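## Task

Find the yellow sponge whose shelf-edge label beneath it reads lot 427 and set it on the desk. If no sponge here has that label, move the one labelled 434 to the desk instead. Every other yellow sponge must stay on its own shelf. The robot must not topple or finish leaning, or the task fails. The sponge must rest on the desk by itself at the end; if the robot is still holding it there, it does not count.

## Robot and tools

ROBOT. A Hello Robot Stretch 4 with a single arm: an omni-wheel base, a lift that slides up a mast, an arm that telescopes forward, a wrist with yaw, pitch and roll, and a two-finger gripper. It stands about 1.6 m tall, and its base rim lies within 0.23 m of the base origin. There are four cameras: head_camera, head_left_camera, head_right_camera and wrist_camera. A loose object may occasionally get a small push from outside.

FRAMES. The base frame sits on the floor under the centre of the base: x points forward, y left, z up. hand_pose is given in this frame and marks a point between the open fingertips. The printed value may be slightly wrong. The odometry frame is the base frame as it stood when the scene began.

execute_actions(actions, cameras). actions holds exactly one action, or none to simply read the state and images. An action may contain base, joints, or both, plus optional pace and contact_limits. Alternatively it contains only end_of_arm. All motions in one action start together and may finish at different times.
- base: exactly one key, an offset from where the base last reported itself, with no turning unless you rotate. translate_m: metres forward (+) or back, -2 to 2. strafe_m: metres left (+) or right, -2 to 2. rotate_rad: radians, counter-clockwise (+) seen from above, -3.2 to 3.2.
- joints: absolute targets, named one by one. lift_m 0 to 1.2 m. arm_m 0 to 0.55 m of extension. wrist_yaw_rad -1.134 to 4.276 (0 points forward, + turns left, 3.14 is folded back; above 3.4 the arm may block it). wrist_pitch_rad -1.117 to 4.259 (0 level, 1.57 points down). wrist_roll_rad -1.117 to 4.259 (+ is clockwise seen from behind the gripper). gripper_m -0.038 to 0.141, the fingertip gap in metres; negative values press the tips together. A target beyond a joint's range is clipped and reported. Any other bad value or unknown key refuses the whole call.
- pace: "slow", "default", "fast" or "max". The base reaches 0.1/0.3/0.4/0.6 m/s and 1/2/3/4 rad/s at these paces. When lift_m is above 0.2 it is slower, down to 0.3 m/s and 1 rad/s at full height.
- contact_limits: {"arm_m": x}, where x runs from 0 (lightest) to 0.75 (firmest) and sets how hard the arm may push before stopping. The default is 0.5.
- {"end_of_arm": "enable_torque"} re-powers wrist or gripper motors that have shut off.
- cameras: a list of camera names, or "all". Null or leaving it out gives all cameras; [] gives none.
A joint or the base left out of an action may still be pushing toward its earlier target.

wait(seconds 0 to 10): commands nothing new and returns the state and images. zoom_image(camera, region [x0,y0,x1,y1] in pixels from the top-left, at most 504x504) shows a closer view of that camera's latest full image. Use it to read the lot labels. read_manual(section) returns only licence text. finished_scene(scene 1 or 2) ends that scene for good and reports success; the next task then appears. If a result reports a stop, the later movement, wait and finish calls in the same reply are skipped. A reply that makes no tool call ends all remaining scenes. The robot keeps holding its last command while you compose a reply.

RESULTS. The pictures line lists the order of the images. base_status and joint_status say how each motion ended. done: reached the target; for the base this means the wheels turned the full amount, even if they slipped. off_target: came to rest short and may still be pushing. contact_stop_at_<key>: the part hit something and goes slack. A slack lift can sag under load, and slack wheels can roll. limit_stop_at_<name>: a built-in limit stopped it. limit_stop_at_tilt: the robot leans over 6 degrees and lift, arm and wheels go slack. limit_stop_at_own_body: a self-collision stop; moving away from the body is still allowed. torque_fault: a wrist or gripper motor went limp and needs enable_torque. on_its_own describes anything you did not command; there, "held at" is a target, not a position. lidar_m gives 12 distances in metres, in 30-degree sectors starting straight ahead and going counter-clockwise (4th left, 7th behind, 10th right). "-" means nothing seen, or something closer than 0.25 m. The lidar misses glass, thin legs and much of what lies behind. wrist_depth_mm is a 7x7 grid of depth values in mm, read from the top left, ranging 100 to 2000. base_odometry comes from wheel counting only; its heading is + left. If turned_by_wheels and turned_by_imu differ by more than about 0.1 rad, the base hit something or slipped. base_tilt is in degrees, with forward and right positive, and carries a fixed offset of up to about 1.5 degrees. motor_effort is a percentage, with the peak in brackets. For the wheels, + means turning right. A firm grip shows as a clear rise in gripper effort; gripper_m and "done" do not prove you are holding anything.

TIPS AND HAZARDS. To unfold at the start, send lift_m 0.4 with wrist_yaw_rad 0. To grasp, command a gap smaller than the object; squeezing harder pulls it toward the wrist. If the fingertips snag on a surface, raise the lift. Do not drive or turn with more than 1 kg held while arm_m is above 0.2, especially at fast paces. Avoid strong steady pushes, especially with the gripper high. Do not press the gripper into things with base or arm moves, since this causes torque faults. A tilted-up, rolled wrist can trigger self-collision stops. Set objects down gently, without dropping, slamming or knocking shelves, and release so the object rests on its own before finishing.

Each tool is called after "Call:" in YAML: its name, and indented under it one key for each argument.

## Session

Call:
execute_actions:
  actions: []

Scene clock: 0.00 s.
base_odometry: x=+0.000 y=+0.000 heading=+0.000 (m, m, rad; odometry frame)
turned_by_wheels: +0.000 (rad since the last result)
turned_by_imu: +0.000 (rad since the last result)
base_tilt: forward=+0.2 right=+0.0 (deg)
lidar_m: 0.74 0.74 0.85 1.35 1.78 0.89 0.79 1.51 1.69 1.40 1.39 0.92
base_status: not commanded
joint_positions: lift_m=+0.185 arm_m=+0.000 wrist_yaw_rad=+3.107 wrist_pitch_rad=-0.007 wrist_roll_rad=+0.018 gripper_m=+0.057
joint_status: not commanded
motor_effort: lift_m=+21 arm_m=+0 wrist_yaw_rad=+0 wrist_pitch_rad=-7 wrist_roll_rad=+0 gripper_m=-3 wheel_0=+0 wheel_1=+0 wheel_2=+0 (%)
hand_pose: x=-0.1139 y=+0.0974 z=+0.3654 quat_wxyz=(+0.017, +0.004, +0.009, +1.000) (m; base frame)
wrist_depth_mm: - 142 1708 1808 1983 - - / - 132 960 1098 1983 - - / - 133 195 1397 1397 1576 - / 119 141 279 1756 1921 - - / 1397 1537 1618 1808 1921 - - / 1366 1464 198 1397 213 1618 1499 / 976 891 991 154 946 946 1078
pictures: head_camera, head_left_camera, head_right_camera, wrist_camera
Images, in order (width x height): head_camera 420x560, head_left_camera 420x672, head_right_camera 420x672, wrist_camera 616x392.

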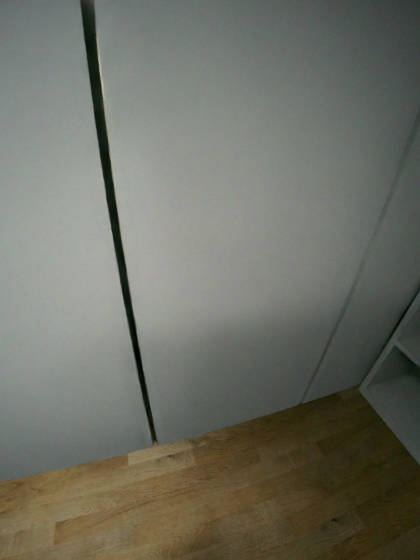

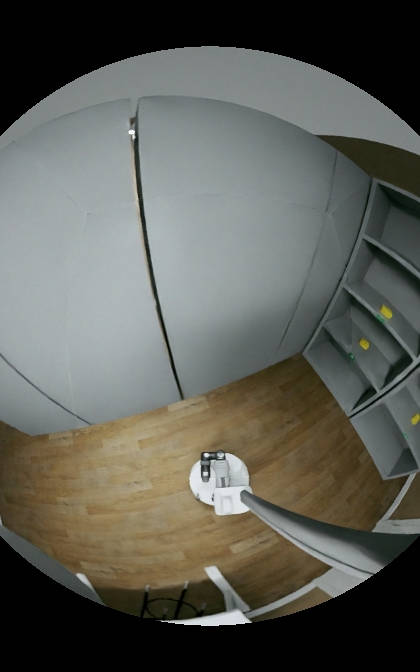

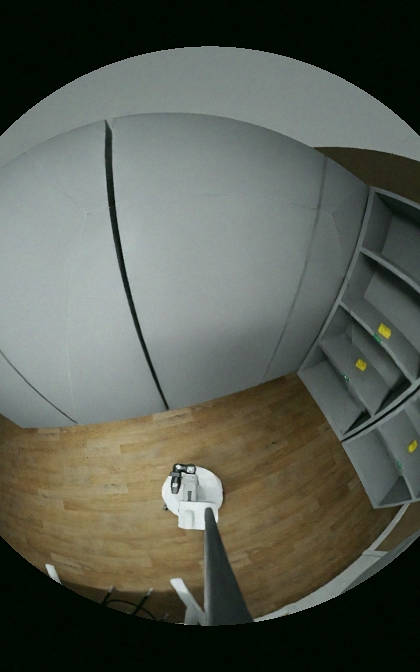

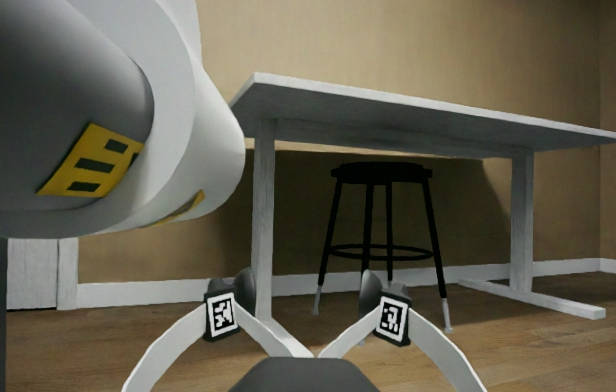

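Call:
execute_actions:
  actions:
    - {"base":{"rotate_rad":-1.28},"joints":{"lift_m":0.4,"wrist_yaw_rad":0},"pace":"fast"}
  cameras: ["head_camera","wrist_camera"]

Scene clock: 5.30 s.
base_odometry: x=+0.000 y=+0.000 heading=-1.280 (m, m, rad; odometry frame)
turned_by_wheels: -1.280 (rad since the last result)
turned_by_imu: -1.267 (rad since the last result)
base_tilt: forward=+0.2 right=-0.1 (deg)
lidar_m: 1.38 1.11 0.79 0.75 0.77 1.02 2.91 1.10 0.75 0.88 1.55 1.45
base_status: done
joint_positions: lift_m=+0.400 arm_m=+0.000 wrist_yaw_rad=+0.001 wrist_pitch_rad=-0.007 wrist_roll_rad=+0.018 gripper_m=+0.057
joint_status: all done
motor_effort: lift_m=+24(25) arm_m=+0(0) wrist_yaw_rad=-2(8) wrist_pitch_rad=-7(7) wrist_roll_rad=+1(1) gripper_m=-3(3) wheel_0=+0(7) wheel_1=+0(9) wheel_2=+0(6) (%)
hand_pose: x=+0.4599 y=-0.0872 z=+0.5801 quat_wxyz=(+1.000, +0.009, -0.004, +0.000) (m; base frame)
wrist_depth_mm: 1205 1618 1618 1576 1661 1618 1366 / 1182 1366 1336 1308 1618 1661 1308 / 1229 1576 1576 1464 1661 1661 1336 / 1229 1618 1618 1618 1618 1661 1336 / 1205 1576 1576 1366 1618 1661 1336 / 1229 1576 198 1618 213 1618 1366 / 1182 1160 1281 153 1229 1229 1281
pictures: head_camera, wrist_camera
Images, in order (width x height): head_camera 420x560, wrist_camera 616x392.

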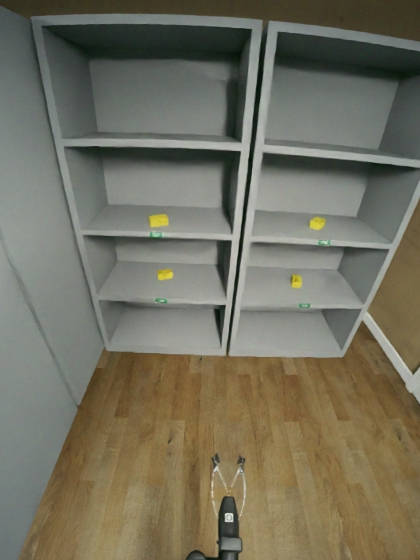

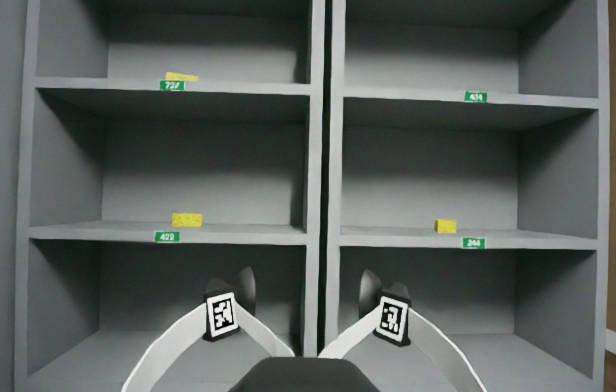

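Call:
zoom_image:
  camera: "wrist_camera"
  region: [120,60,300,260]

Call:
execute_actions:
  actions:
    - {"base":{"rotate_rad":1.61},"joints":{"wrist_yaw_rad":-1.1},"pace":"fast"}
  cameras: ["head_left_camera"]

Call:
execute_actions:
  actions:
    - {"base":{"strafe_m":2},"pace":"max"}
  cameras: []

Call:
execute_actions:
  actions:
    - {"base":{"strafe_m":0.42},"pace":"fast"}
  cameras: ["head_camera"]

Region (120, 60, 300, 260) of wrist_camera's 616x392 image, scaled by 2.520; it fills the left 454 columns of this view, and the rest is white.

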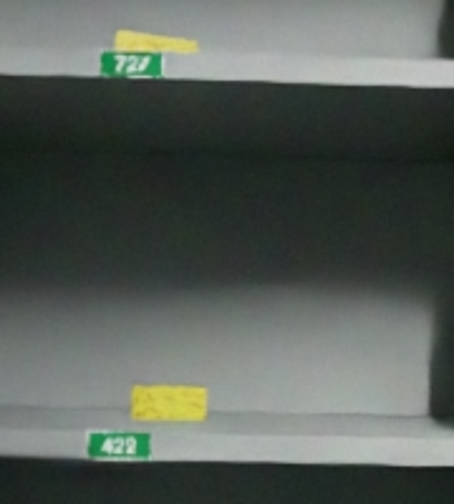

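Scene clock: 16.27 s.
base_odometry: x=+0.000 y=+0.000 heading=+0.330 (m, m, rad; odometry frame)
turned_by_wheels: +1.610 (rad since the last result)
turned_by_imu: +1.597 (rad since the last result)
base_tilt: forward=+0.3 right=+0.0 (deg)
lidar_m: 0.73 0.78 1.08 2.89 1.07 0.77 0.98 1.55 1.45 1.38 1.09 0.78
base_status: done
joint_positions: lift_m=+0.400 arm_m=+0.000 wrist_yaw_rad=-1.099 wrist_pitch_rad=-0.007 wrist_roll_rad=+0.018 gripper_m=+0.057
joint_status: all done
motor_effort: lift_m=+23(24) arm_m=+0(0) wrist_yaw_rad=-2(8) wrist_pitch_rad=-8(7) wrist_roll_rad=+1(1) gripper_m=-2(2) wheel_0=-1(8) wheel_1=+0(8) wheel_2=-1(9) (%)
hand_pose: x=+0.2245 y=-0.2967 z=+0.5802 quat_wxyz=(+0.853, +0.006, -0.008, -0.522) (m; base frame)
wrist_depth_mm: 603 741 991 1430 1661 1576 1430 / 603 732 960 1430 1708 1576 1229 / 609 750 976 1464 1708 1537 1464 / 609 741 991 1430 1756 1618 1430 / 609 750 991 1430 1661 1537 1182 / 603 741 198 1397 213 1576 1397 / 603 699 946 154 1308 1255 1281
pictures: head_left_camera
Images, in order (width x height): head_left_camera 420x672.

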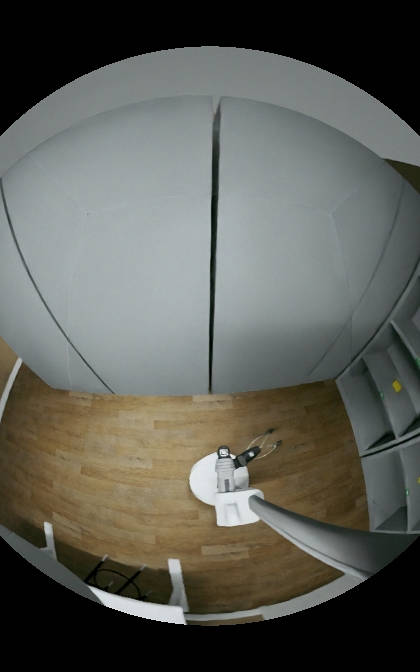

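Scene clock: 21.37 s.
base_odometry: x=-0.648 y=+1.892 heading=+0.330 (m, m, rad; odometry frame)
turned_by_wheels: +0.000 (rad since the last result)
turned_by_imu: +0.008 (rad since the last result)
base_tilt: forward=+0.3 right=+0.0 (deg)
lidar_m: 0.76 1.30 0.94 0.89 0.89 1.28 0.91 0.79 1.08 2.91 1.08 0.76
base_status: done
joint_positions: lift_m=+0.400 arm_m=+0.000 wrist_yaw_rad=-1.100 wrist_pitch_rad=-0.007 wrist_roll_rad=+0.018 gripper_m=+0.057
joint_status: not commanded
motor_effort: lift_m=+23(23) arm_m=+0(0) wrist_yaw_rad=-1(2) wrist_pitch_rad=-6(7) wrist_roll_rad=+1(1) gripper_m=-2(3) wheel_0=-1(14) wheel_1=+0(12) wheel_2=-1(1) (%)
hand_pose: x=+0.2244 y=-0.2967 z=+0.5802 quat_wxyz=(+0.853, +0.006, -0.008, -0.522) (m; base frame)
wrist_depth_mm: 591 732 960 1397 - - - / 597 741 960 1397 - - - / 603 732 976 1430 - - - / 603 741 976 1397 - - - / 603 741 976 1430 - - - / 603 741 199 1430 213 - - / 597 691 931 153 1430 1430 1576
pictures: none
No camera images: the call's "cameras" was empty. Leave "cameras" out to get every camera's image.

Scene clock: 23.63 s.
base_odometry: x=-0.783 y=+2.290 heading=+0.329 (m, m, rad; odometry frame)
turned_by_wheels: +0.000 (rad since the last result)
turned_by_imu: +0.002 (rad since the last result)
base_tilt: forward=+0.2 right=+0.1 (deg)
lidar_m: 1.90 0.71 0.50 0.48 0.50 0.64 1.54 1.01 1.08 2.91 1.08 0.92
base_status: done
joint_positions: lift_m=+0.400 arm_m=+0.000 wrist_yaw_rad=-1.100 wrist_pitch_rad=-0.007 wrist_roll_rad=+0.018 gripper_m=+0.057
joint_status: not commanded
motor_effort: lift_m=+23(23) arm_m=+0(0) wrist_yaw_rad=-1(1) wrist_pitch_rad=-8(6) wrist_roll_rad=+1(1) gripper_m=-3(3) wheel_0=-1(12) wheel_1=+0(6) wheel_2=-1(3) (%)
hand_pose: x=+0.2244 y=-0.2967 z=+0.5802 quat_wxyz=(+0.853, +0.006, -0.008, -0.522) (m; base frame)
wrist_depth_mm: 768 723 960 1397 - - - / 768 732 960 1397 - - - / 750 732 960 1430 - - - / 741 741 976 1430 - - - / 741 750 976 1430 - - - / 741 732 198 1430 213 - - / 732 691 931 153 1397 1430 1576
pictures: head_camera
Images, in order (width x height): head_camera 420x560.

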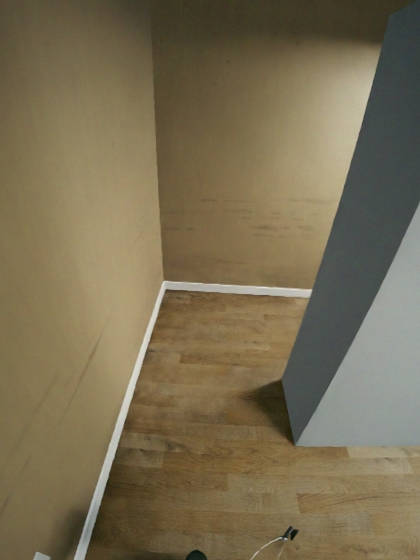

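Call:
execute_actions:
  actions:
    - {"base":{"translate_m":1.78},"pace":"max"}
  cameras: []

Call:
execute_actions:
  actions:
    - {"base":{"rotate_rad":-3.18},"pace":"fast"}
  cameras: ["head_left_camera"]

Call:
execute_actions:
  actions:
    - {"base":{"strafe_m":0.45},"joints":{"wrist_yaw_rad":0.9,"lift_m":0.45},"pace":"fast"}
  cameras: ["wrist_camera"]

Scene clock: 35.23 s.
base_odometry: x=+0.901 y=+2.866 heading=+0.329 (m, m, rad; odometry frame)
turned_by_wheels: +0.000 (rad since the last result)
turned_by_imu: +0.008 (rad since the last result)
base_tilt: forward=+0.2 right=-0.1 (deg)
lidar_m: 0.44 0.46 0.51 0.47 0.48 0.70 1.98 0.76 0.79 1.69 0.62 0.45
base_status: done
joint_positions: lift_m=+0.400 arm_m=+0.000 wrist_yaw_rad=-1.100 wrist_pitch_rad=-0.007 wrist_roll_rad=+0.018 gripper_m=+0.057
joint_status: not commanded
motor_effort: lift_m=+23(23) arm_m=+0(0) wrist_yaw_rad=-1(1) wrist_pitch_rad=-7(6) wrist_roll_rad=+1(1) gripper_m=-1(2) wheel_0=-1(6) wheel_1=-1(9) wheel_2=+0(16) (%)
hand_pose: x=+0.2244 y=-0.2967 z=+0.5802 quat_wxyz=(+0.853, +0.006, -0.008, -0.523) (m; base frame)
wrist_depth_mm: 306 377 492 715 1281 - - / 307 377 492 723 1308 - - / 307 375 496 732 1308 - - / 310 379 500 732 1336 - - / 309 379 504 723 1336 - - / 310 382 198 741 213 - - / 309 355 480 153 1205 1430 1576
pictures: none
No camera images: the call's "cameras" was empty. Leave "cameras" out to get every camera's image.

Scene clock: 37.57 s.
base_odometry: x=+0.901 y=+2.866 heading=-2.851 (m, m, rad; odometry frame)
turned_by_wheels: -3.180 (rad since the last result)
turned_by_imu: -3.151 (rad since the last result)
base_tilt: forward=+0.3 right=-0.1 (deg)
lidar_m: 1.79 0.77 0.80 1.85 0.64 0.47 0.43 0.46 0.50 0.47 0.48 0.66
base_status: done
joint_positions: lift_m=+0.400 arm_m=+0.000 wrist_yaw_rad=-1.100 wrist_pitch_rad=-0.007 wrist_roll_rad=+0.018 gripper_m=+0.057
joint_status: not commanded
motor_effort: lift_m=+22(23) arm_m=+0(0) wrist_yaw_rad=-1(1) wrist_pitch_rad=-4(8) wrist_roll_rad=+1(1) gripper_m=-3(2) wheel_0=+0(8) wheel_1=+0(12) wheel_2=+0(8) (%)
hand_pose: x=+0.2244 y=-0.2967 z=+0.5803 quat_wxyz=(+0.853, +0.006, -0.008, -0.523) (m; base frame)
wrist_depth_mm: 668 574 496 439 394 357 334 / 661 569 496 442 397 359 332 / 654 564 496 433 394 357 332 / 647 559 484 436 392 355 330 / 647 554 488 433 392 355 329 / 647 554 198 430 213 355 329 / 634 549 480 153 382 343 329
pictures: head_left_camera
Images, in order (width x height): head_left_camera 420x672.

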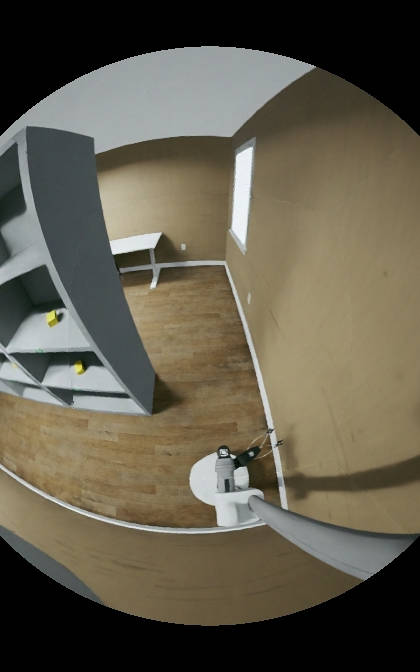

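Scene clock: 39.93 s.
base_odometry: x=+1.030 y=+2.435 heading=-2.851 (m, m, rad; odometry frame)
turned_by_wheels: +0.000 (rad since the last result)
turned_by_imu: +0.002 (rad since the last result)
base_tilt: forward=+0.2 right=-0.1 (deg)
lidar_m: 0.57 0.56 0.79 1.85 0.65 0.46 0.44 0.47 0.64 0.92 0.95 1.31
base_status: done
joint_positions: lift_m=+0.450 arm_m=+0.000 wrist_yaw_rad=+0.900 wrist_pitch_rad=-0.007 wrist_roll_rad=+0.018 gripper_m=+0.057
joint_status: all done
motor_effort: lift_m=+24(26) arm_m=+0(0) wrist_yaw_rad=+1(3) wrist_pitch_rad=-5(6) wrist_roll_rad=+1(0) gripper_m=-3(2) wheel_0=+0(12) wheel_1=+0(12) wheel_2=+0(2) (%)
hand_pose: x=+0.4192 y=+0.1715 z=+0.6301 quat_wxyz=(+0.900, +0.010, +0.001, +0.435) (m; base frame)
wrist_depth_mm: - 1430 707 609 603 286 297 / - 1138 904 904 866 287 294 / - 1008 1078 1160 904 283 294 / - 991 1078 1160 917 282 294 / - 976 1025 1060 891 283 294 / - 991 198 535 212 281 297 / 1537 976 1042 154 349 266 297
pictures: wrist_camera
Images, in order (width x height): wrist_camera 616x392.

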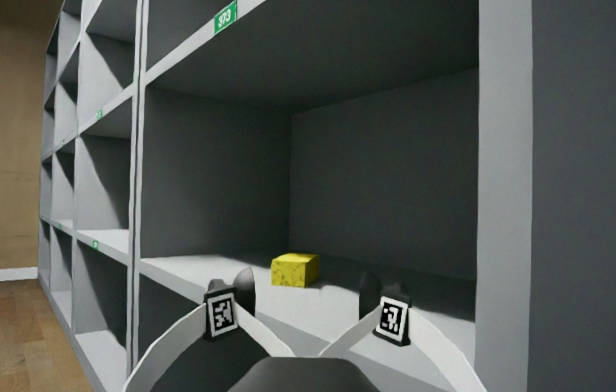

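Call:
execute_actions:
  actions:
    - {"base":{"translate_m":-0.12},"joints":{"gripper_m":0.14},"pace":"fast"}
  cameras: ["wrist_camera"]

Call:
execute_actions:
  actions:
    - {"base":{"strafe_m":0.9},"pace":"max"}
  cameras: ["wrist_camera"]

Scene clock: 50.13 s.
base_odometry: x=+1.145 y=+2.469 heading=-2.851 (m, m, rad; odometry frame)
turned_by_wheels: +0.000 (rad since the last result)
turned_by_imu: +0.001 (rad since the last result)
base_tilt: forward=+0.2 right=-0.1 (deg)
lidar_m: 0.68 0.70 0.96 1.38 0.47 0.36 0.32 0.34 0.47 0.92 0.97 1.32
base_status: done
joint_positions: lift_m=+0.450 arm_m=+0.000 wrist_yaw_rad=+0.900 wrist_pitch_rad=-0.007 wrist_roll_rad=+0.018 gripper_m=+0.140
joint_status: all done
motor_effort: lift_m=+24(23) arm_m=+0(0) wrist_yaw_rad=+1(1) wrist_pitch_rad=-8(6) wrist_roll_rad=+1(1) gripper_m=+1(5) wheel_0=+0(7) wheel_1=+0(10) wheel_2=-1(11) (%)
hand_pose: x=+0.4192 y=+0.1716 z=+0.6301 quat_wxyz=(+0.900, +0.010, +0.001, +0.435) (m; base frame)
wrist_depth_mm: - 1756 1078 699 597 585 351 / - 1808 1008 904 891 831 349 / - 1808 1060 1229 1060 866 351 / - 1808 1060 1229 1060 866 349 / - 1756 1025 1138 946 842 347 / - 205 1025 683 544 219 345 / 1576 1366 1042 151 1008 407 343
pictures: wrist_camera
Images, in order (width x height): wrist_camera 616x392.

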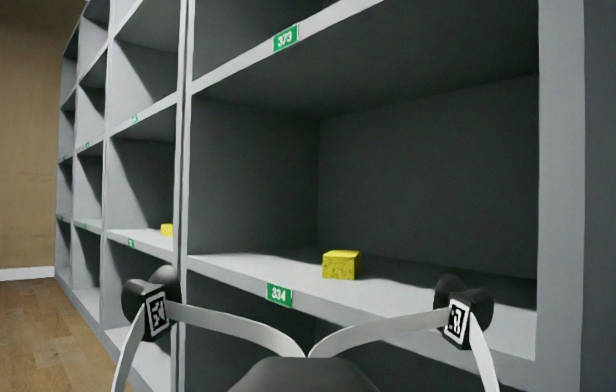

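Scene clock: 53.23 s.
base_odometry: x=+1.403 y=+1.607 heading=-2.851 (m, m, rad; odometry frame)
turned_by_wheels: +0.000 (rad since the last result)
turned_by_imu: +0.004 (rad since the last result)
base_tilt: forward=+0.3 right=+0.0 (deg)
lidar_m: 0.66 0.68 0.95 1.40 0.50 0.36 0.32 0.35 0.47 1.29 0.98 0.69
base_status: done
joint_positions: lift_m=+0.450 arm_m=+0.000 wrist_yaw_rad=+0.900 wrist_pitch_rad=-0.007 wrist_roll_rad=+0.018 gripper_m=+0.140
joint_status: not commanded
motor_effort: lift_m=+21(23) arm_m=+0(0) wrist_yaw_rad=+1(1) wrist_pitch_rad=-8(9) wrist_roll_rad=+1(1) gripper_m=+0(1) wheel_0=+2(11) wheel_1=+2(12) wheel_2=-1(2) (%)
hand_pose: x=+0.4192 y=+0.1716 z=+0.6303 quat_wxyz=(+0.900, +0.010, +0.001, +0.435) (m; base frame)
wrist_depth_mm: - 1756 1098 691 603 521 373 / - 1863 1008 891 878 732 362 / - 1808 1118 1255 1025 854 359 / - 1808 1098 1255 1042 854 357 / - 1756 1060 917 960 820 359 / - 205 1042 683 544 217 362 / 1576 1366 1078 151 960 377 349
pictures: wrist_camera
Images, in order (width x height): wrist_camera 616x392.

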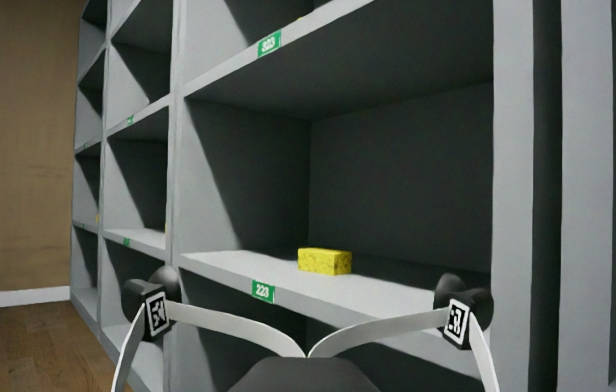

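Call:
execute_actions:
  actions:
    - {"base":{"strafe_m":0.95},"pace":"max"}
  cameras: ["wrist_camera"]

Call:
execute_actions:
  actions:
    - {"base":{"strafe_m":0.85},"pace":"max"}
  cameras: ["wrist_camera","head_left_camera"]

Scene clock: 66.93 s.
base_odometry: x=+1.675 y=+0.697 heading=-2.851 (m, m, rad; odometry frame)
turned_by_wheels: +0.000 (rad since the last result)
turned_by_imu: +0.006 (rad since the last result)
base_tilt: forward=+0.2 right=-0.1 (deg)
lidar_m: 0.65 0.69 0.92 1.43 0.49 0.37 0.34 0.37 0.49 1.34 0.95 0.69
base_status: done
joint_positions: lift_m=+0.450 arm_m=+0.000 wrist_yaw_rad=+0.900 wrist_pitch_rad=-0.007 wrist_roll_rad=+0.018 gripper_m=+0.140
joint_status: not commanded
motor_effort: lift_m=+21(21) arm_m=+0(0) wrist_yaw_rad=+1(0) wrist_pitch_rad=-7(3) wrist_roll_rad=+1(0) gripper_m=+0(1) wheel_0=+1(13) wheel_1=+0(16) wheel_2=-1(3) (%)
hand_pose: x=+0.4192 y=+0.1716 z=+0.6303 quat_wxyz=(+0.900, +0.010, +0.001, +0.435) (m; base frame)
wrist_depth_mm: 1618 1756 1078 668 597 554 355 / 1661 1863 1008 904 891 788 355 / 1618 1756 1098 1229 1042 854 353 / 1661 1808 1098 1182 1060 842 355 / 1708 1756 1042 1118 976 820 347 / 1618 205 1025 676 549 218 351 / 1537 1336 1078 151 960 373 351
pictures: wrist_camera
Images, in order (width x height): wrist_camera 616x392.

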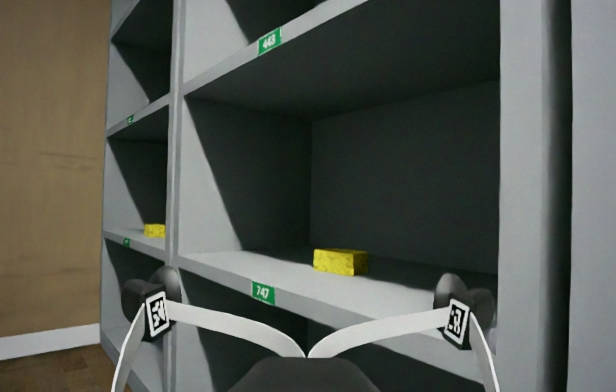

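Scene clock: 69.97 s.
base_odometry: x=+1.919 y=-0.118 heading=-2.851 (m, m, rad; odometry frame)
turned_by_wheels: +0.000 (rad since the last result)
turned_by_imu: +0.004 (rad since the last result)
base_tilt: forward=+0.3 right=+0.0 (deg)
lidar_m: 0.65 0.68 0.94 1.11 0.50 0.36 0.34 0.36 0.51 1.35 0.94 0.68
base_status: done
joint_positions: lift_m=+0.450 arm_m=+0.000 wrist_yaw_rad=+0.900 wrist_pitch_rad=-0.007 wrist_roll_rad=+0.018 gripper_m=+0.140
joint_status: not commanded
motor_effort: lift_m=+21(21) arm_m=+0(0) wrist_yaw_rad=+1(1) wrist_pitch_rad=-9(8) wrist_roll_rad=+1(1) gripper_m=+0(0) wheel_0=+1(11) wheel_1=+1(14) wheel_2=-1(1) (%)
hand_pose: x=+0.4192 y=+0.1716 z=+0.6303 quat_wxyz=(+0.900, +0.010, +0.001, +0.435) (m; base frame)
wrist_depth_mm: 946 1078 1205 661 597 387 455 / 931 1078 991 904 891 387 455 / 960 1060 1182 1281 1025 384 452 / 946 1078 1182 1336 1042 384 455 / 946 1060 1098 1138 960 382 452 / 946 205 1118 676 439 218 452 / 960 1060 1160 151 459 368 382
pictures: head_left_camera, wrist_camera
Images, in order (width x height): head_left_camera 420x672, wrist_camera 616x392.

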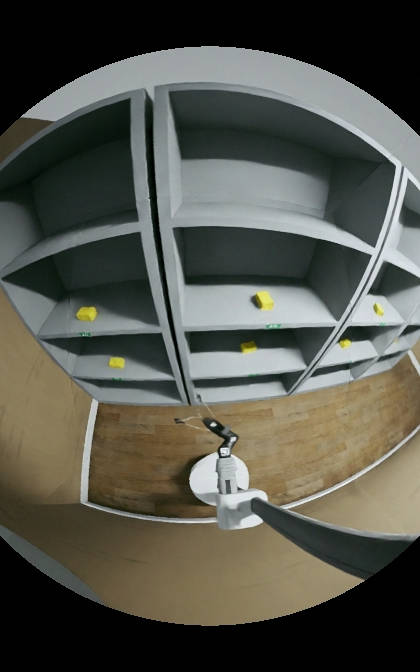

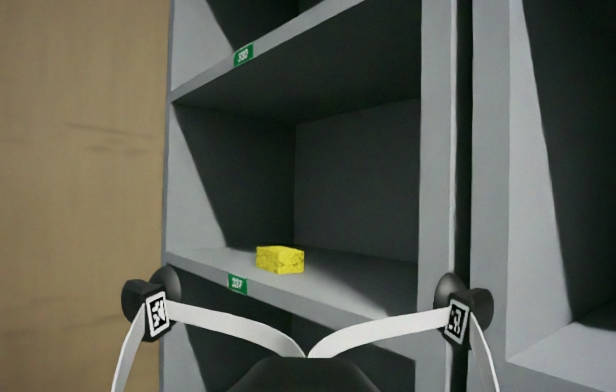

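Call:
zoom_image:
  camera: "wrist_camera"
  region: [190,30,300,310]

Region (190, 30, 300, 310) of wrist_camera's 616x392 image, scaled by 1.800; it fills the left 198 columns of this view, and the rest is white.

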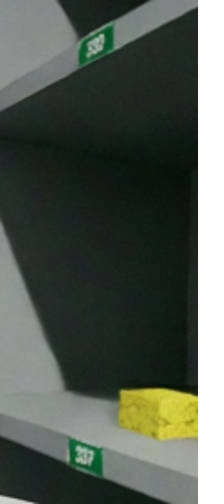

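No 427; go for 434.

Call:
execute_actions:
  actions:
    - {"base":{"strafe_m":-1.15},"joints":{"lift_m":0.25},"pace":"max"}
  cameras: []

Call:
execute_actions:
  actions:
    - {"base":{"strafe_m":-2},"pace":"max"}
  cameras: []

Call:
execute_actions:
  actions:
    - {"base":{"translate_m":1.9},"joints":{"wrist_yaw_rad":0},"pace":"max"}
  cameras: []

Call:
execute_actions:
  actions:
    - {"base":{"rotate_rad":1.57},"pace":"fast"}
  cameras: []

Call:
execute_actions:
  actions:
    - {"base":{"translate_m":2},"pace":"max"}
  cameras: ["head_camera"]

Call:
execute_actions:
  actions:
    - {"base":{"translate_m":1.1},"pace":"max"}
  cameras: []

Call:
execute_actions:
  actions:
    - {"base":{"strafe_m":-0.45},"joints":{"lift_m":0.91,"wrist_pitch_rad":0.2},"pace":"fast"}
  cameras: ["head_camera","wrist_camera"]

Scene clock: 91.93 s.
base_odometry: x=+1.590 y=+0.984 heading=-2.851 (m, m, rad; odometry frame)
turned_by_wheels: +0.000 (rad since the last result)
turned_by_imu: -0.003 (rad since the last result)
base_tilt: forward=+0.3 right=+0.0 (deg)
lidar_m: 0.65 0.69 0.93 1.43 0.49 0.37 0.33 0.33 0.48 1.28 0.95 0.69
base_status: done
joint_positions: lift_m=+0.250 arm_m=+0.000 wrist_yaw_rad=+0.900 wrist_pitch_rad=-0.007 wrist_roll_rad=+0.018 gripper_m=+0.140
joint_status: all done
motor_effort: lift_m=+21(20) arm_m=-1(0) wrist_yaw_rad=+0(0) wrist_pitch_rad=-8(6) wrist_roll_rad=+1(1) gripper_m=+1(0) wheel_0=-1(12) wheel_1=-1(14) wheel_2=-1(2) (%)
hand_pose: x=+0.4192 y=+0.1716 z=+0.4303 quat_wxyz=(+0.900, +0.010, +0.001, +0.435) (m; base frame)
wrist_depth_mm: 1921 1863 1060 931 591 778 732 / 1921 1576 1397 1308 591 768 732 / 1863 1983 1430 1336 569 741 723 / 1921 1983 1366 609 549 691 640 / 1863 1921 1430 609 585 768 723 / 1618 206 1308 597 559 217 732 / 1118 1025 960 151 591 750 723
pictures: none
No camera images: the call's "cameras" was empty. Leave "cameras" out to get every camera's image.

Scene clock: 96.77 s.
base_odometry: x=+1.017 y=+2.900 heading=-2.851 (m, m, rad; odometry frame)
turned_by_wheels: +0.000 (rad since the last result)
turned_by_imu: -0.007 (rad since the last result)
base_tilt: forward=+0.2 right=-0.1 (deg)
lidar_m: 1.78 0.87 0.97 1.34 0.47 0.33 0.31 0.31 0.45 0.47 0.50 0.69
base_status: done
joint_positions: lift_m=+0.250 arm_m=+0.000 wrist_yaw_rad=+0.900 wrist_pitch_rad=-0.007 wrist_roll_rad=+0.018 gripper_m=+0.140
joint_status: not commanded
motor_effort: lift_m=+21(21) arm_m=+0(0) wrist_yaw_rad=+0(0) wrist_pitch_rad=-6(9) wrist_roll_rad=+1(1) gripper_m=+1(1) wheel_0=-1(14) wheel_1=-1(12) wheel_2=-1(0) (%)
hand_pose: x=+0.4192 y=+0.1716 z=+0.4303 quat_wxyz=(+0.900, +0.010, +0.001, +0.435) (m; base frame)
wrist_depth_mm: - - 1098 732 878 - - / - 1661 1464 732 904 - - / - - 1537 732 878 - - / - 1430 1537 732 891 - - / - 1397 1576 750 891 - - / 1618 205 1430 741 831 218 1808 / 1098 1042 976 151 878 1078 1205
pictures: none
No camera images: the call's "cameras" was empty. Leave "cameras" out to get every camera's image.

Scene clock: 101.57 s.
base_odometry: x=-0.804 y=+2.356 heading=-2.851 (m, m, rad; odometry frame)
turned_by_wheels: +0.000 (rad since the last result)
turned_by_imu: +0.008 (rad since the last result)
base_tilt: forward=+0.3 right=+0.0 (deg)
lidar_m: 1.54 1.04 1.09 3.04 1.07 0.92 1.87 0.67 0.47 0.43 0.46 0.59
base_status: done
joint_positions: lift_m=+0.250 arm_m=+0.000 wrist_yaw_rad=+0.000 wrist_pitch_rad=-0.007 wrist_roll_rad=+0.018 gripper_m=+0.140
joint_status: all done
motor_effort: lift_m=+21(21) arm_m=+0(0) wrist_yaw_rad=-1(9) wrist_pitch_rad=-6(5) wrist_roll_rad=+1(1) gripper_m=-1(1) wheel_0=-2(8) wheel_1=-1(5) wheel_2=-1(14) (%)
hand_pose: x=+0.4599 y=-0.0873 z=+0.4303 quat_wxyz=(+1.000, +0.009, -0.004, +0.000) (m; base frame)
wrist_depth_mm: 1281 1336 1308 1336 1336 741 539 / 1308 1308 1308 1308 1336 768 535 / 1308 1308 1336 1308 1308 768 539 / 1281 1308 1308 1336 1308 759 535 / 1308 1281 1308 1308 1336 759 535 / 1281 206 1308 1308 1160 218 525 / 1098 1025 1098 151 1078 691 521
pictures: none
No camera images: the call's "cameras" was empty. Leave "cameras" out to get every camera's image.

Scene clock: 103.30 s.
base_odometry: x=-0.804 y=+2.356 heading=-1.282 (m, m, rad; odometry frame)
turned_by_wheels: +1.570 (rad since the last result)
turned_by_imu: +1.557 (rad since the last result)
base_tilt: forward=+0.2 right=+0.0 (deg)
lidar_m: 3.14 1.07 0.95 1.93 0.67 0.47 0.45 0.47 0.59 1.54 1.03 1.08
base_status: done
joint_positions: lift_m=+0.250 arm_m=+0.000 wrist_yaw_rad=+0.000 wrist_pitch_rad=-0.007 wrist_roll_rad=+0.018 gripper_m=+0.140
joint_status: not commanded
motor_effort: lift_m=+21(21) arm_m=+0(0) wrist_yaw_rad=-1(2) wrist_pitch_rad=-7(7) wrist_roll_rad=+1(1) gripper_m=+0(0) wheel_0=-2(8) wheel_1=+0(7) wheel_2=+0(6) (%)
hand_pose: x=+0.4599 y=-0.0874 z=+0.4303 quat_wxyz=(+1.000, +0.009, -0.004, +0.000) (m; base frame)
wrist_depth_mm: 1229 1863 - - - - - / 1281 1921 - - - - - / 1281 1921 - - - 1921 1182 / 1281 1921 - - - - - / 1308 1921 - - - - 1808 / 1281 205 1708 1756 1756 217 1618 / 1098 1025 1118 151 1160 1060 1182
pictures: none
No camera images: the call's "cameras" was empty. Leave "cameras" out to get every camera's image.

Scene clock: 108.30 s.
base_odometry: x=-0.233 y=+0.439 heading=-1.282 (m, m, rad; odometry frame)
turned_by_wheels: +0.000 (rad since the last result)
turned_by_imu: +0.008 (rad since the last result)
base_tilt: forward=+0.3 right=-0.1 (deg)
lidar_m: 1.82 1.14 0.81 0.78 0.81 1.10 2.43 1.05 0.75 0.69 0.72 1.93
base_status: done
joint_positions: lift_m=+0.250 arm_m=+0.000 wrist_yaw_rad=+0.000 wrist_pitch_rad=-0.007 wrist_roll_rad=+0.018 gripper_m=+0.140
joint_status: not commanded
motor_effort: lift_m=+21(21) arm_m=+0(0) wrist_yaw_rad=-1(1) wrist_pitch_rad=-7(6) wrist_roll_rad=+1(1) gripper_m=+1(1) wheel_0=-2(9) wheel_1=+0(8) wheel_2=+0(13) (%)
hand_pose: x=+0.4599 y=-0.0874 z=+0.4303 quat_wxyz=(+1.000, +0.009, -0.004, +0.000) (m; base frame)
wrist_depth_mm: 1281 1756 - - - 1863 - / 1308 1661 1921 1863 - 1808 - / 1308 1808 - - - - - / 1336 1808 - - - 1863 - / 1336 1808 - - - 1983 - / 1308 205 1618 1618 1618 218 1756 / 1098 1042 1118 151 1138 1060 1205
pictures: head_camera
Images, in order (width x height): head_camera 420x560.

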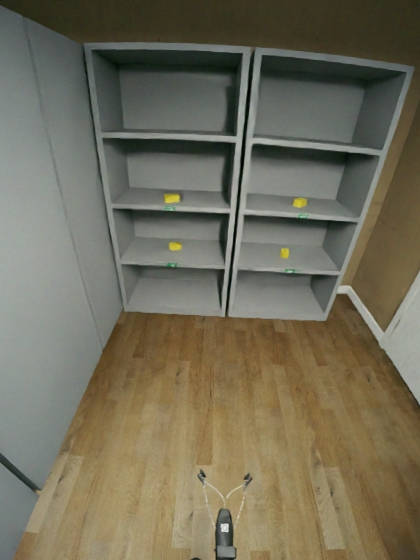

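Scene clock: 111.73 s.
base_odometry: x=+0.080 y=-0.615 heading=-1.282 (m, m, rad; odometry frame)
turned_by_wheels: +0.000 (rad since the last result)
turned_by_imu: +0.004 (rad since the last result)
base_tilt: forward=+0.3 right=-0.1 (deg)
lidar_m: 0.74 0.78 0.83 0.78 0.83 1.13 3.63 1.13 1.26 1.44 1.08 0.78
base_status: done
joint_positions: lift_m=+0.250 arm_m=+0.000 wrist_yaw_rad=+0.000 wrist_pitch_rad=-0.007 wrist_roll_rad=+0.018 gripper_m=+0.140
joint_status: not commanded
motor_effort: lift_m=+21(21) arm_m=+0(0) wrist_yaw_rad=-1(1) wrist_pitch_rad=-7(8) wrist_roll_rad=+0(1) gripper_m=+0(0) wheel_0=-2(8) wheel_1=-2(4) wheel_2=-1(12) (%)
hand_pose: x=+0.4599 y=-0.0874 z=+0.4303 quat_wxyz=(+1.000, +0.009, -0.004, +0.000) (m; base frame)
wrist_depth_mm: 976 976 976 931 917 976 991 / 960 960 960 976 991 976 991 / 960 960 976 976 976 991 991 / 946 960 960 521 525 723 627 / 946 960 976 707 976 976 976 / 946 205 960 634 517 219 976 / 931 866 946 151 904 917 976
pictures: none
No camera images: the call's "cameras" was empty. Leave "cameras" out to get every camera's image.

Scene clock: 114.47 s.
base_odometry: x=-0.351 y=-0.744 heading=-1.282 (m, m, rad; odometry frame)
turned_by_wheels: +0.000 (rad since the last result)
turned_by_imu: +0.001 (rad since the last result)
base_tilt: forward=+0.2 right=-0.1 (deg)
lidar_m: 0.74 0.77 1.06 1.24 1.28 1.75 0.99 0.93 1.04 1.01 1.06 0.77
base_status: done
joint_positions: lift_m=+0.910 arm_m=+0.000 wrist_yaw_rad=+0.000 wrist_pitch_rad=+0.202 wrist_roll_rad=+0.018 gripper_m=+0.140
joint_status: all done
motor_effort: lift_m=+24(24) arm_m=-1(0) wrist_yaw_rad=+0(1) wrist_pitch_rad=-5(3) wrist_roll_rad=+1(1) gripper_m=+1(0) wheel_0=-1(12) wheel_1=+1(13) wheel_2=+0(4) (%)
hand_pose: x=+0.4540 y=-0.0874 z=+1.0301 quat_wxyz=(+0.995, +0.009, +0.101, -0.001) (m; base frame)
wrist_depth_mm: 492 732 904 904 904 904 732 / 512 741 931 946 931 931 741 / 512 741 960 946 960 960 741 / 525 647 691 699 699 750 676 / 539 654 1008 1008 1008 866 676 / 554 205 1025 1025 1042 218 732 / 569 699 931 151 960 891 723
pictures: head_camera, wrist_camera
Images, in order (width x height): head_camera 420x560, wrist_camera 616x392.

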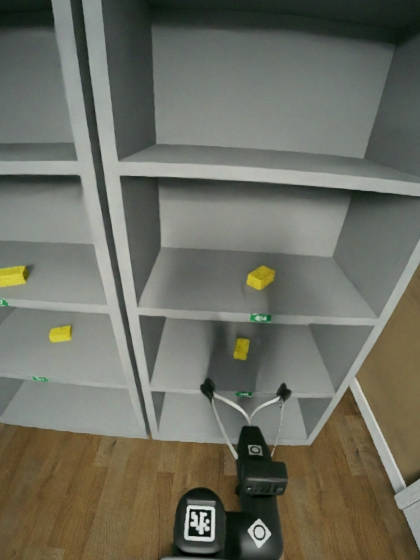

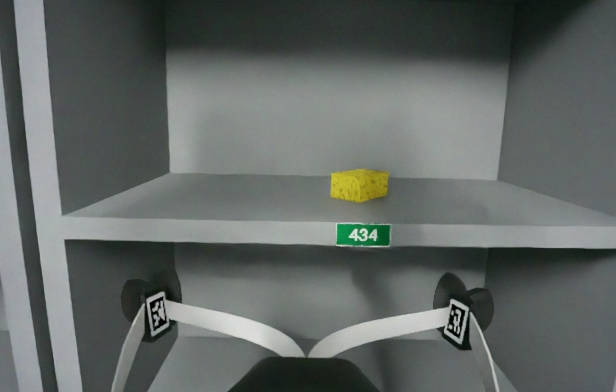

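Call:
execute_actions:
  actions:
    - {"base":{"strafe_m":0.06},"joints":{"wrist_yaw_rad":-0.5,"arm_m":0.42},"pace":"fast"}
  cameras: ["head_camera","wrist_camera"]

Scene clock: 141.63 s.
base_odometry: x=-0.294 y=-0.727 heading=-1.282 (m, m, rad; odometry frame)
turned_by_wheels: +0.000 (rad since the last result)
turned_by_imu: +0.002 (rad since the last result)
base_tilt: forward=+0.2 right=-0.1 (deg)
lidar_m: 0.73 0.78 1.05 1.18 1.23 1.68 1.32 0.94 1.09 1.06 1.12 0.79
base_status: done
joint_positions: lift_m=+0.910 arm_m=+0.419 wrist_yaw_rad=-0.500 wrist_pitch_rad=+0.202 wrist_roll_rad=+0.018 gripper_m=+0.140
joint_status: all done
motor_effort: lift_m=+24(24) arm_m=+8(8) wrist_yaw_rad=-1(7) wrist_pitch_rad=-7(7) wrist_roll_rad=+1(1) gripper_m=+1(0) wheel_0=+0(8) wheel_1=-1(9) wheel_2=+0(1) (%)
hand_pose: x=+0.7956 y=-0.2122 z=+1.0301 quat_wxyz=(+0.964, +0.033, +0.096, -0.247) (m; base frame)
wrist_depth_mm: 469 517 574 640 699 580 488 / 480 525 591 668 723 591 492 / 492 544 597 691 741 597 500 / 504 544 597 676 715 585 508 / 379 389 338 373 410 418 421 / 271 205 281 283 286 218 319 / 213 203 215 151 229 273 521
pictures: head_camera, wrist_camera
Images, in order (width x height): head_camera 420x560, wrist_camera 616x392.

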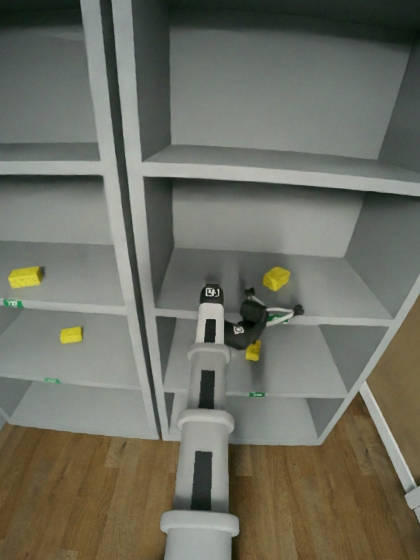

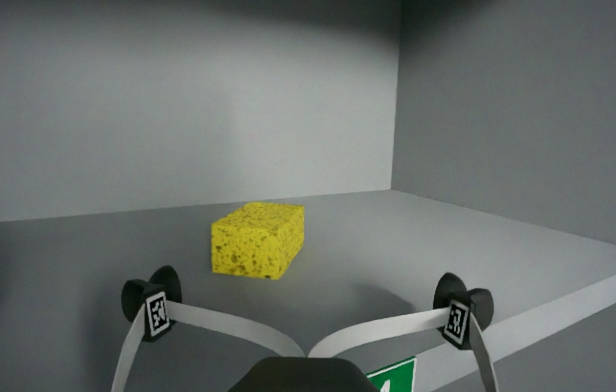

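Call:
execute_actions:
  actions:
    - {"base":{"translate_m":0.07},"joints":{"wrist_yaw_rad":-0.62,"arm_m":0.51,"lift_m":0.9}}
  cameras: ["wrist_camera"]

Scene clock: 153.57 s.
base_odometry: x=-0.274 y=-0.794 heading=-1.282 (m, m, rad; odometry frame)
turned_by_wheels: +0.000 (rad since the last result)
turned_by_imu: +0.002 (rad since the last result)
base_tilt: forward=+0.2 right=-0.1 (deg)
lidar_m: 0.67 0.70 0.95 1.18 1.23 1.67 1.32 1.02 1.09 1.07 1.11 0.69
base_status: done
joint_positions: lift_m=+0.900 arm_m=+0.509 wrist_yaw_rad=-0.620 wrist_pitch_rad=+0.202 wrist_roll_rad=+0.018 gripper_m=+0.140
joint_status: all done
motor_effort: lift_m=+18(23) arm_m=+8(10) wrist_yaw_rad=-1(4) wrist_pitch_rad=-6(6) wrist_roll_rad=+1(1) gripper_m=-1(1) wheel_0=+1(6) wheel_1=+1(5) wheel_2=+0(7) (%)
hand_pose: x=+0.8587 y=-0.2353 z=+1.0206 quat_wxyz=(+0.947, +0.039, +0.093, -0.304) (m; base frame)
wrist_depth_mm: 355 397 452 525 609 539 459 / 364 407 466 544 621 539 466 / 370 415 477 554 640 554 473 / 379 430 492 559 634 549 480 / 353 362 368 242 382 389 392 / 251 205 206 204 266 217 270 / 198 190 200 151 204 195 216
pictures: wrist_camera
Images, in order (width x height): wrist_camera 616x392.

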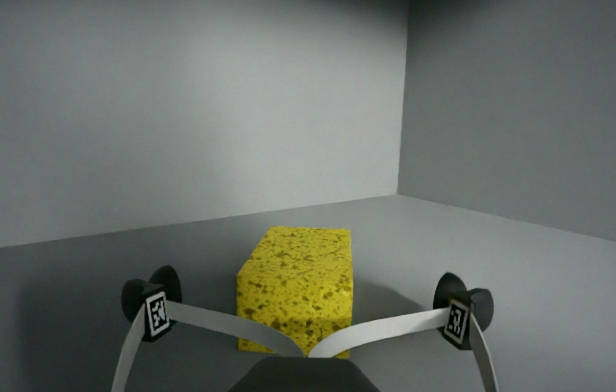

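Call:
execute_actions:
  actions:
    - {"joints":{"gripper_m":0.005,"arm_m":0.52}}
  cameras: ["wrist_camera"]

Call:
execute_actions:
  actions:
    - {"joints":{"lift_m":0.935}}
  cameras: ["wrist_camera"]

Scene clock: 160.23 s.
base_odometry: x=-0.274 y=-0.794 heading=-1.282 (m, m, rad; odometry frame)
turned_by_wheels: +0.000 (rad since the last result)
turned_by_imu: +0.002 (rad since the last result)
base_tilt: forward=+0.3 right=+0.0 (deg)
lidar_m: 0.66 0.70 0.95 1.17 1.22 1.70 1.33 1.02 1.08 1.07 1.13 0.70
base_status: not commanded
joint_positions: lift_m=+0.900 arm_m=+0.519 wrist_yaw_rad=-0.620 wrist_pitch_rad=+0.202 wrist_roll_rad=+0.018 gripper_m=+0.005
joint_status: all done
motor_effort: lift_m=+18(18) arm_m=+8(8) wrist_yaw_rad=+0(1) wrist_pitch_rad=-7(6) wrist_roll_rad=+1(1) gripper_m=-21(23) wheel_0=+0(0) wheel_1=+1(1) wheel_2=+0(0) (%)
hand_pose: x=+0.8687 y=-0.2353 z=+1.0206 quat_wxyz=(+0.947, +0.039, +0.093, -0.304) (m; base frame)
wrist_depth_mm: 347 389 442 512 603 535 462 / 357 397 455 530 615 544 466 / 362 407 466 544 634 554 473 / 373 418 480 549 627 544 480 / 353 362 370 232 382 387 394 / 251 255 181 179 189 268 270 / 198 180 183 181 187 186 216
pictures: wrist_camera
Images, in order (width x height): wrist_camera 616x392.

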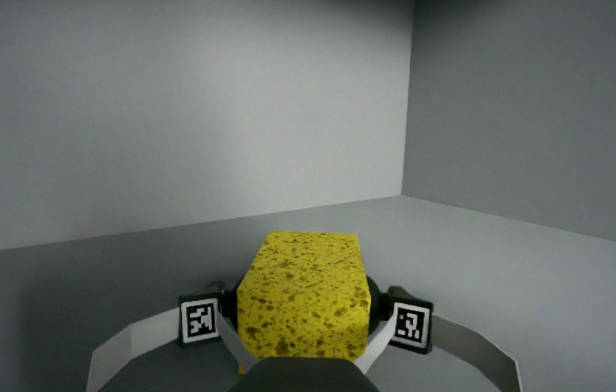

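Scene clock: 161.20 s.
base_odometry: x=-0.274 y=-0.794 heading=-1.282 (m, m, rad; odometry frame)
turned_by_wheels: +0.000 (rad since the last result)
turned_by_imu: +0.000 (rad since the last result)
base_tilt: forward=+0.2 right=-0.1 (deg)
lidar_m: 0.66 0.71 0.97 1.18 1.20 1.68 1.33 1.00 1.08 1.08 1.10 0.70
base_status: not commanded
joint_positions: lift_m=+0.935 arm_m=+0.519 wrist_yaw_rad=-0.620 wrist_pitch_rad=+0.202 wrist_roll_rad=+0.018 gripper_m=+0.005
joint_status: all done
motor_effort: lift_m=+25(26) arm_m=+8(8) wrist_yaw_rad=-1(1) wrist_pitch_rad=-9(5) wrist_roll_rad=+1(1) gripper_m=-21(20) wheel_0=+0(0) wheel_1=+1(1) wheel_2=+0(0) (%)
hand_pose: x=+0.8687 y=-0.2353 z=+1.0550 quat_wxyz=(+0.947, +0.039, +0.093, -0.304) (m; base frame)
wrist_depth_mm: 349 389 442 517 603 535 459 / 355 399 455 530 609 544 466 / 362 410 469 549 634 554 473 / 370 418 480 564 647 564 477 / 379 421 469 232 484 496 462 / 320 325 181 179 189 343 343 / 253 229 232 181 237 237 268
pictures: wrist_camera
Images, in order (width x height): wrist_camera 616x392.

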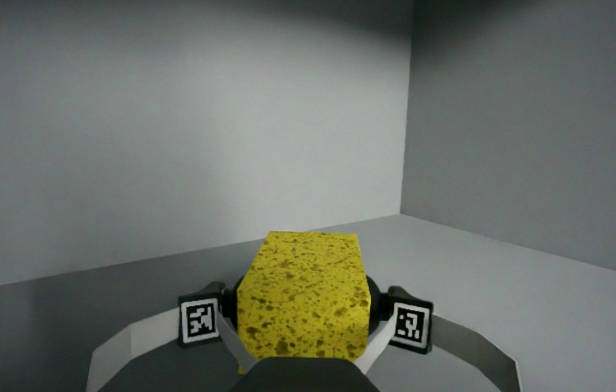

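Call:
execute_actions:
  actions:
    - {"joints":{"arm_m":0},"pace":"fast"}
  cameras: []

Call:
execute_actions:
  actions:
    - {"base":{"rotate_rad":-2.62},"joints":{"lift_m":0.78,"wrist_yaw_rad":0}}
  cameras: ["head_camera"]

Call:
execute_actions:
  actions:
    - {"base":{"translate_m":0.35},"joints":{"arm_m":0.45},"pace":"fast"}
  cameras: ["head_camera","wrist_camera"]

Scene clock: 169.67 s.
base_odometry: x=-0.274 y=-0.794 heading=-1.282 (m, m, rad; odometry frame)
turned_by_wheels: +0.000 (rad since the last result)
turned_by_imu: +0.002 (rad since the last result)
base_tilt: forward=+0.2 right=+0.0 (deg)
lidar_m: 0.66 0.71 0.94 1.18 1.23 1.67 1.33 1.01 1.09 1.06 1.11 0.71
base_status: not commanded
joint_positions: lift_m=+0.935 arm_m=+0.002 wrist_yaw_rad=-0.620 wrist_pitch_rad=+0.203 wrist_roll_rad=+0.017 gripper_m=+0.005
joint_status: all done
motor_effort: lift_m=+24(24) arm_m=-8(8) wrist_yaw_rad=+1(1) wrist_pitch_rad=-7(8) wrist_roll_rad=+2(1) gripper_m=-20(20) wheel_0=+0(0) wheel_1=+1(1) wheel_2=+0(0) (%)
hand_pose: x=+0.3519 y=-0.2354 z=+1.0549 quat_wxyz=(+0.947, +0.039, +0.094, -0.304) (m; base frame)
wrist_depth_mm: 750 831 946 866 741 991 842 / 768 854 976 891 750 1008 854 / 788 891 1008 904 1160 1025 866 / 759 798 820 831 1182 1042 866 / 459 512 585 232 1205 1042 878 / 831 917 181 179 189 1042 904 / 842 878 904 181 1229 991 931
pictures: none
No camera images: the call's "cameras" was empty. Leave "cameras" out to get every camera's image.

Scene clock: 172.40 s.
base_odometry: x=-0.274 y=-0.794 heading=+2.381 (m, m, rad; odometry frame)
turned_by_wheels: -2.620 (rad since the last result)
turned_by_imu: -2.596 (rad since the last result)
base_tilt: forward=+0.2 right=-0.1 (deg)
lidar_m: 1.02 1.07 1.08 0.96 0.71 0.67 0.70 0.97 1.17 1.22 1.67 1.22
base_status: done
joint_positions: lift_m=+0.780 arm_m=+0.002 wrist_yaw_rad=+0.000 wrist_pitch_rad=+0.203 wrist_roll_rad=+0.017 gripper_m=+0.005
joint_status: all done
motor_effort: lift_m=+18(24) arm_m=-8(8) wrist_yaw_rad=+0(3) wrist_pitch_rad=-7(7) wrist_roll_rad=+1(1) gripper_m=-22(21) wheel_0=+1(6) wheel_1=+1(9) wheel_2=+0(6) (%)
hand_pose: x=+0.4554 y=-0.0874 z=+0.9004 quat_wxyz=(+0.995, +0.009, +0.101, -0.001) (m; base frame)
wrist_depth_mm: 931 1118 1464 - - - - / 960 1182 1464 - - - - / 960 1160 1537 - - - - / 976 1160 1397 1430 1464 - - / 1008 1229 1430 232 - - - / 1008 1205 181 179 189 - - / 1042 1182 1464 181 1464 1464 1661
pictures: head_camera
Images, in order (width x height): head_camera 420x560.

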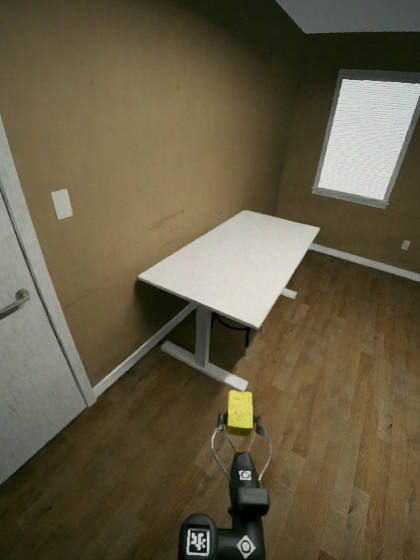

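Scene clock: 174.67 s.
base_odometry: x=-0.527 y=-0.552 heading=+2.381 (m, m, rad; odometry frame)
turned_by_wheels: +0.000 (rad since the last result)
turned_by_imu: +0.002 (rad since the last result)
base_tilt: forward=+0.3 right=-0.1 (deg)
lidar_m: 0.70 0.92 0.87 0.95 1.02 0.97 1.02 1.40 1.35 1.42 1.94 0.66
base_status: done
joint_positions: lift_m=+0.780 arm_m=+0.449 wrist_yaw_rad=+0.000 wrist_pitch_rad=+0.202 wrist_roll_rad=+0.017 gripper_m=+0.005
joint_status: all done
motor_effort: lift_m=+18(18) arm_m=+8(9) wrist_yaw_rad=-1(1) wrist_pitch_rad=-8(6) wrist_roll_rad=+1(2) gripper_m=-21(20) wheel_0=-1(8) wheel_1=-1(5) wheel_2=-1(13) (%)
hand_pose: x=+0.9021 y=-0.0873 z=+0.9005 quat_wxyz=(+0.995, +0.009, +0.101, -0.001) (m; base frame)
wrist_depth_mm: 585 707 891 1229 1983 - - / 597 715 931 1255 - - - / 609 732 960 1336 - - - / 615 759 976 1255 1499 - - / 627 741 809 232 842 842 946 / 549 559 182 179 189 585 585 / 433 392 399 181 407 407 459
pictures: head_camera, wrist_camera
Images, in order (width x height): head_camera 420x560, wrist_camera 616x392.

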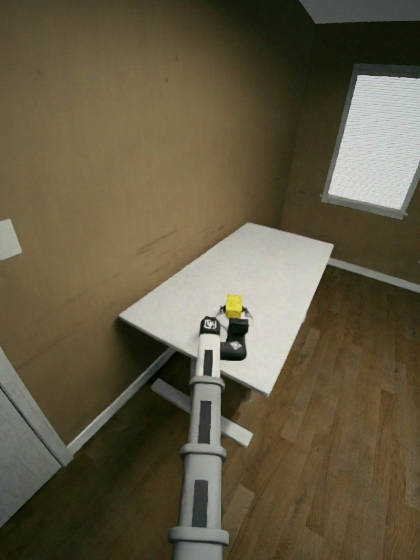

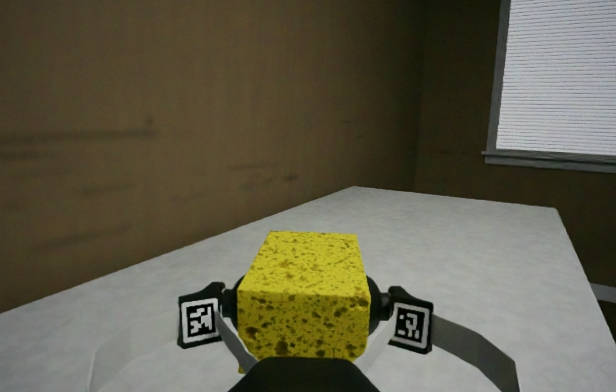

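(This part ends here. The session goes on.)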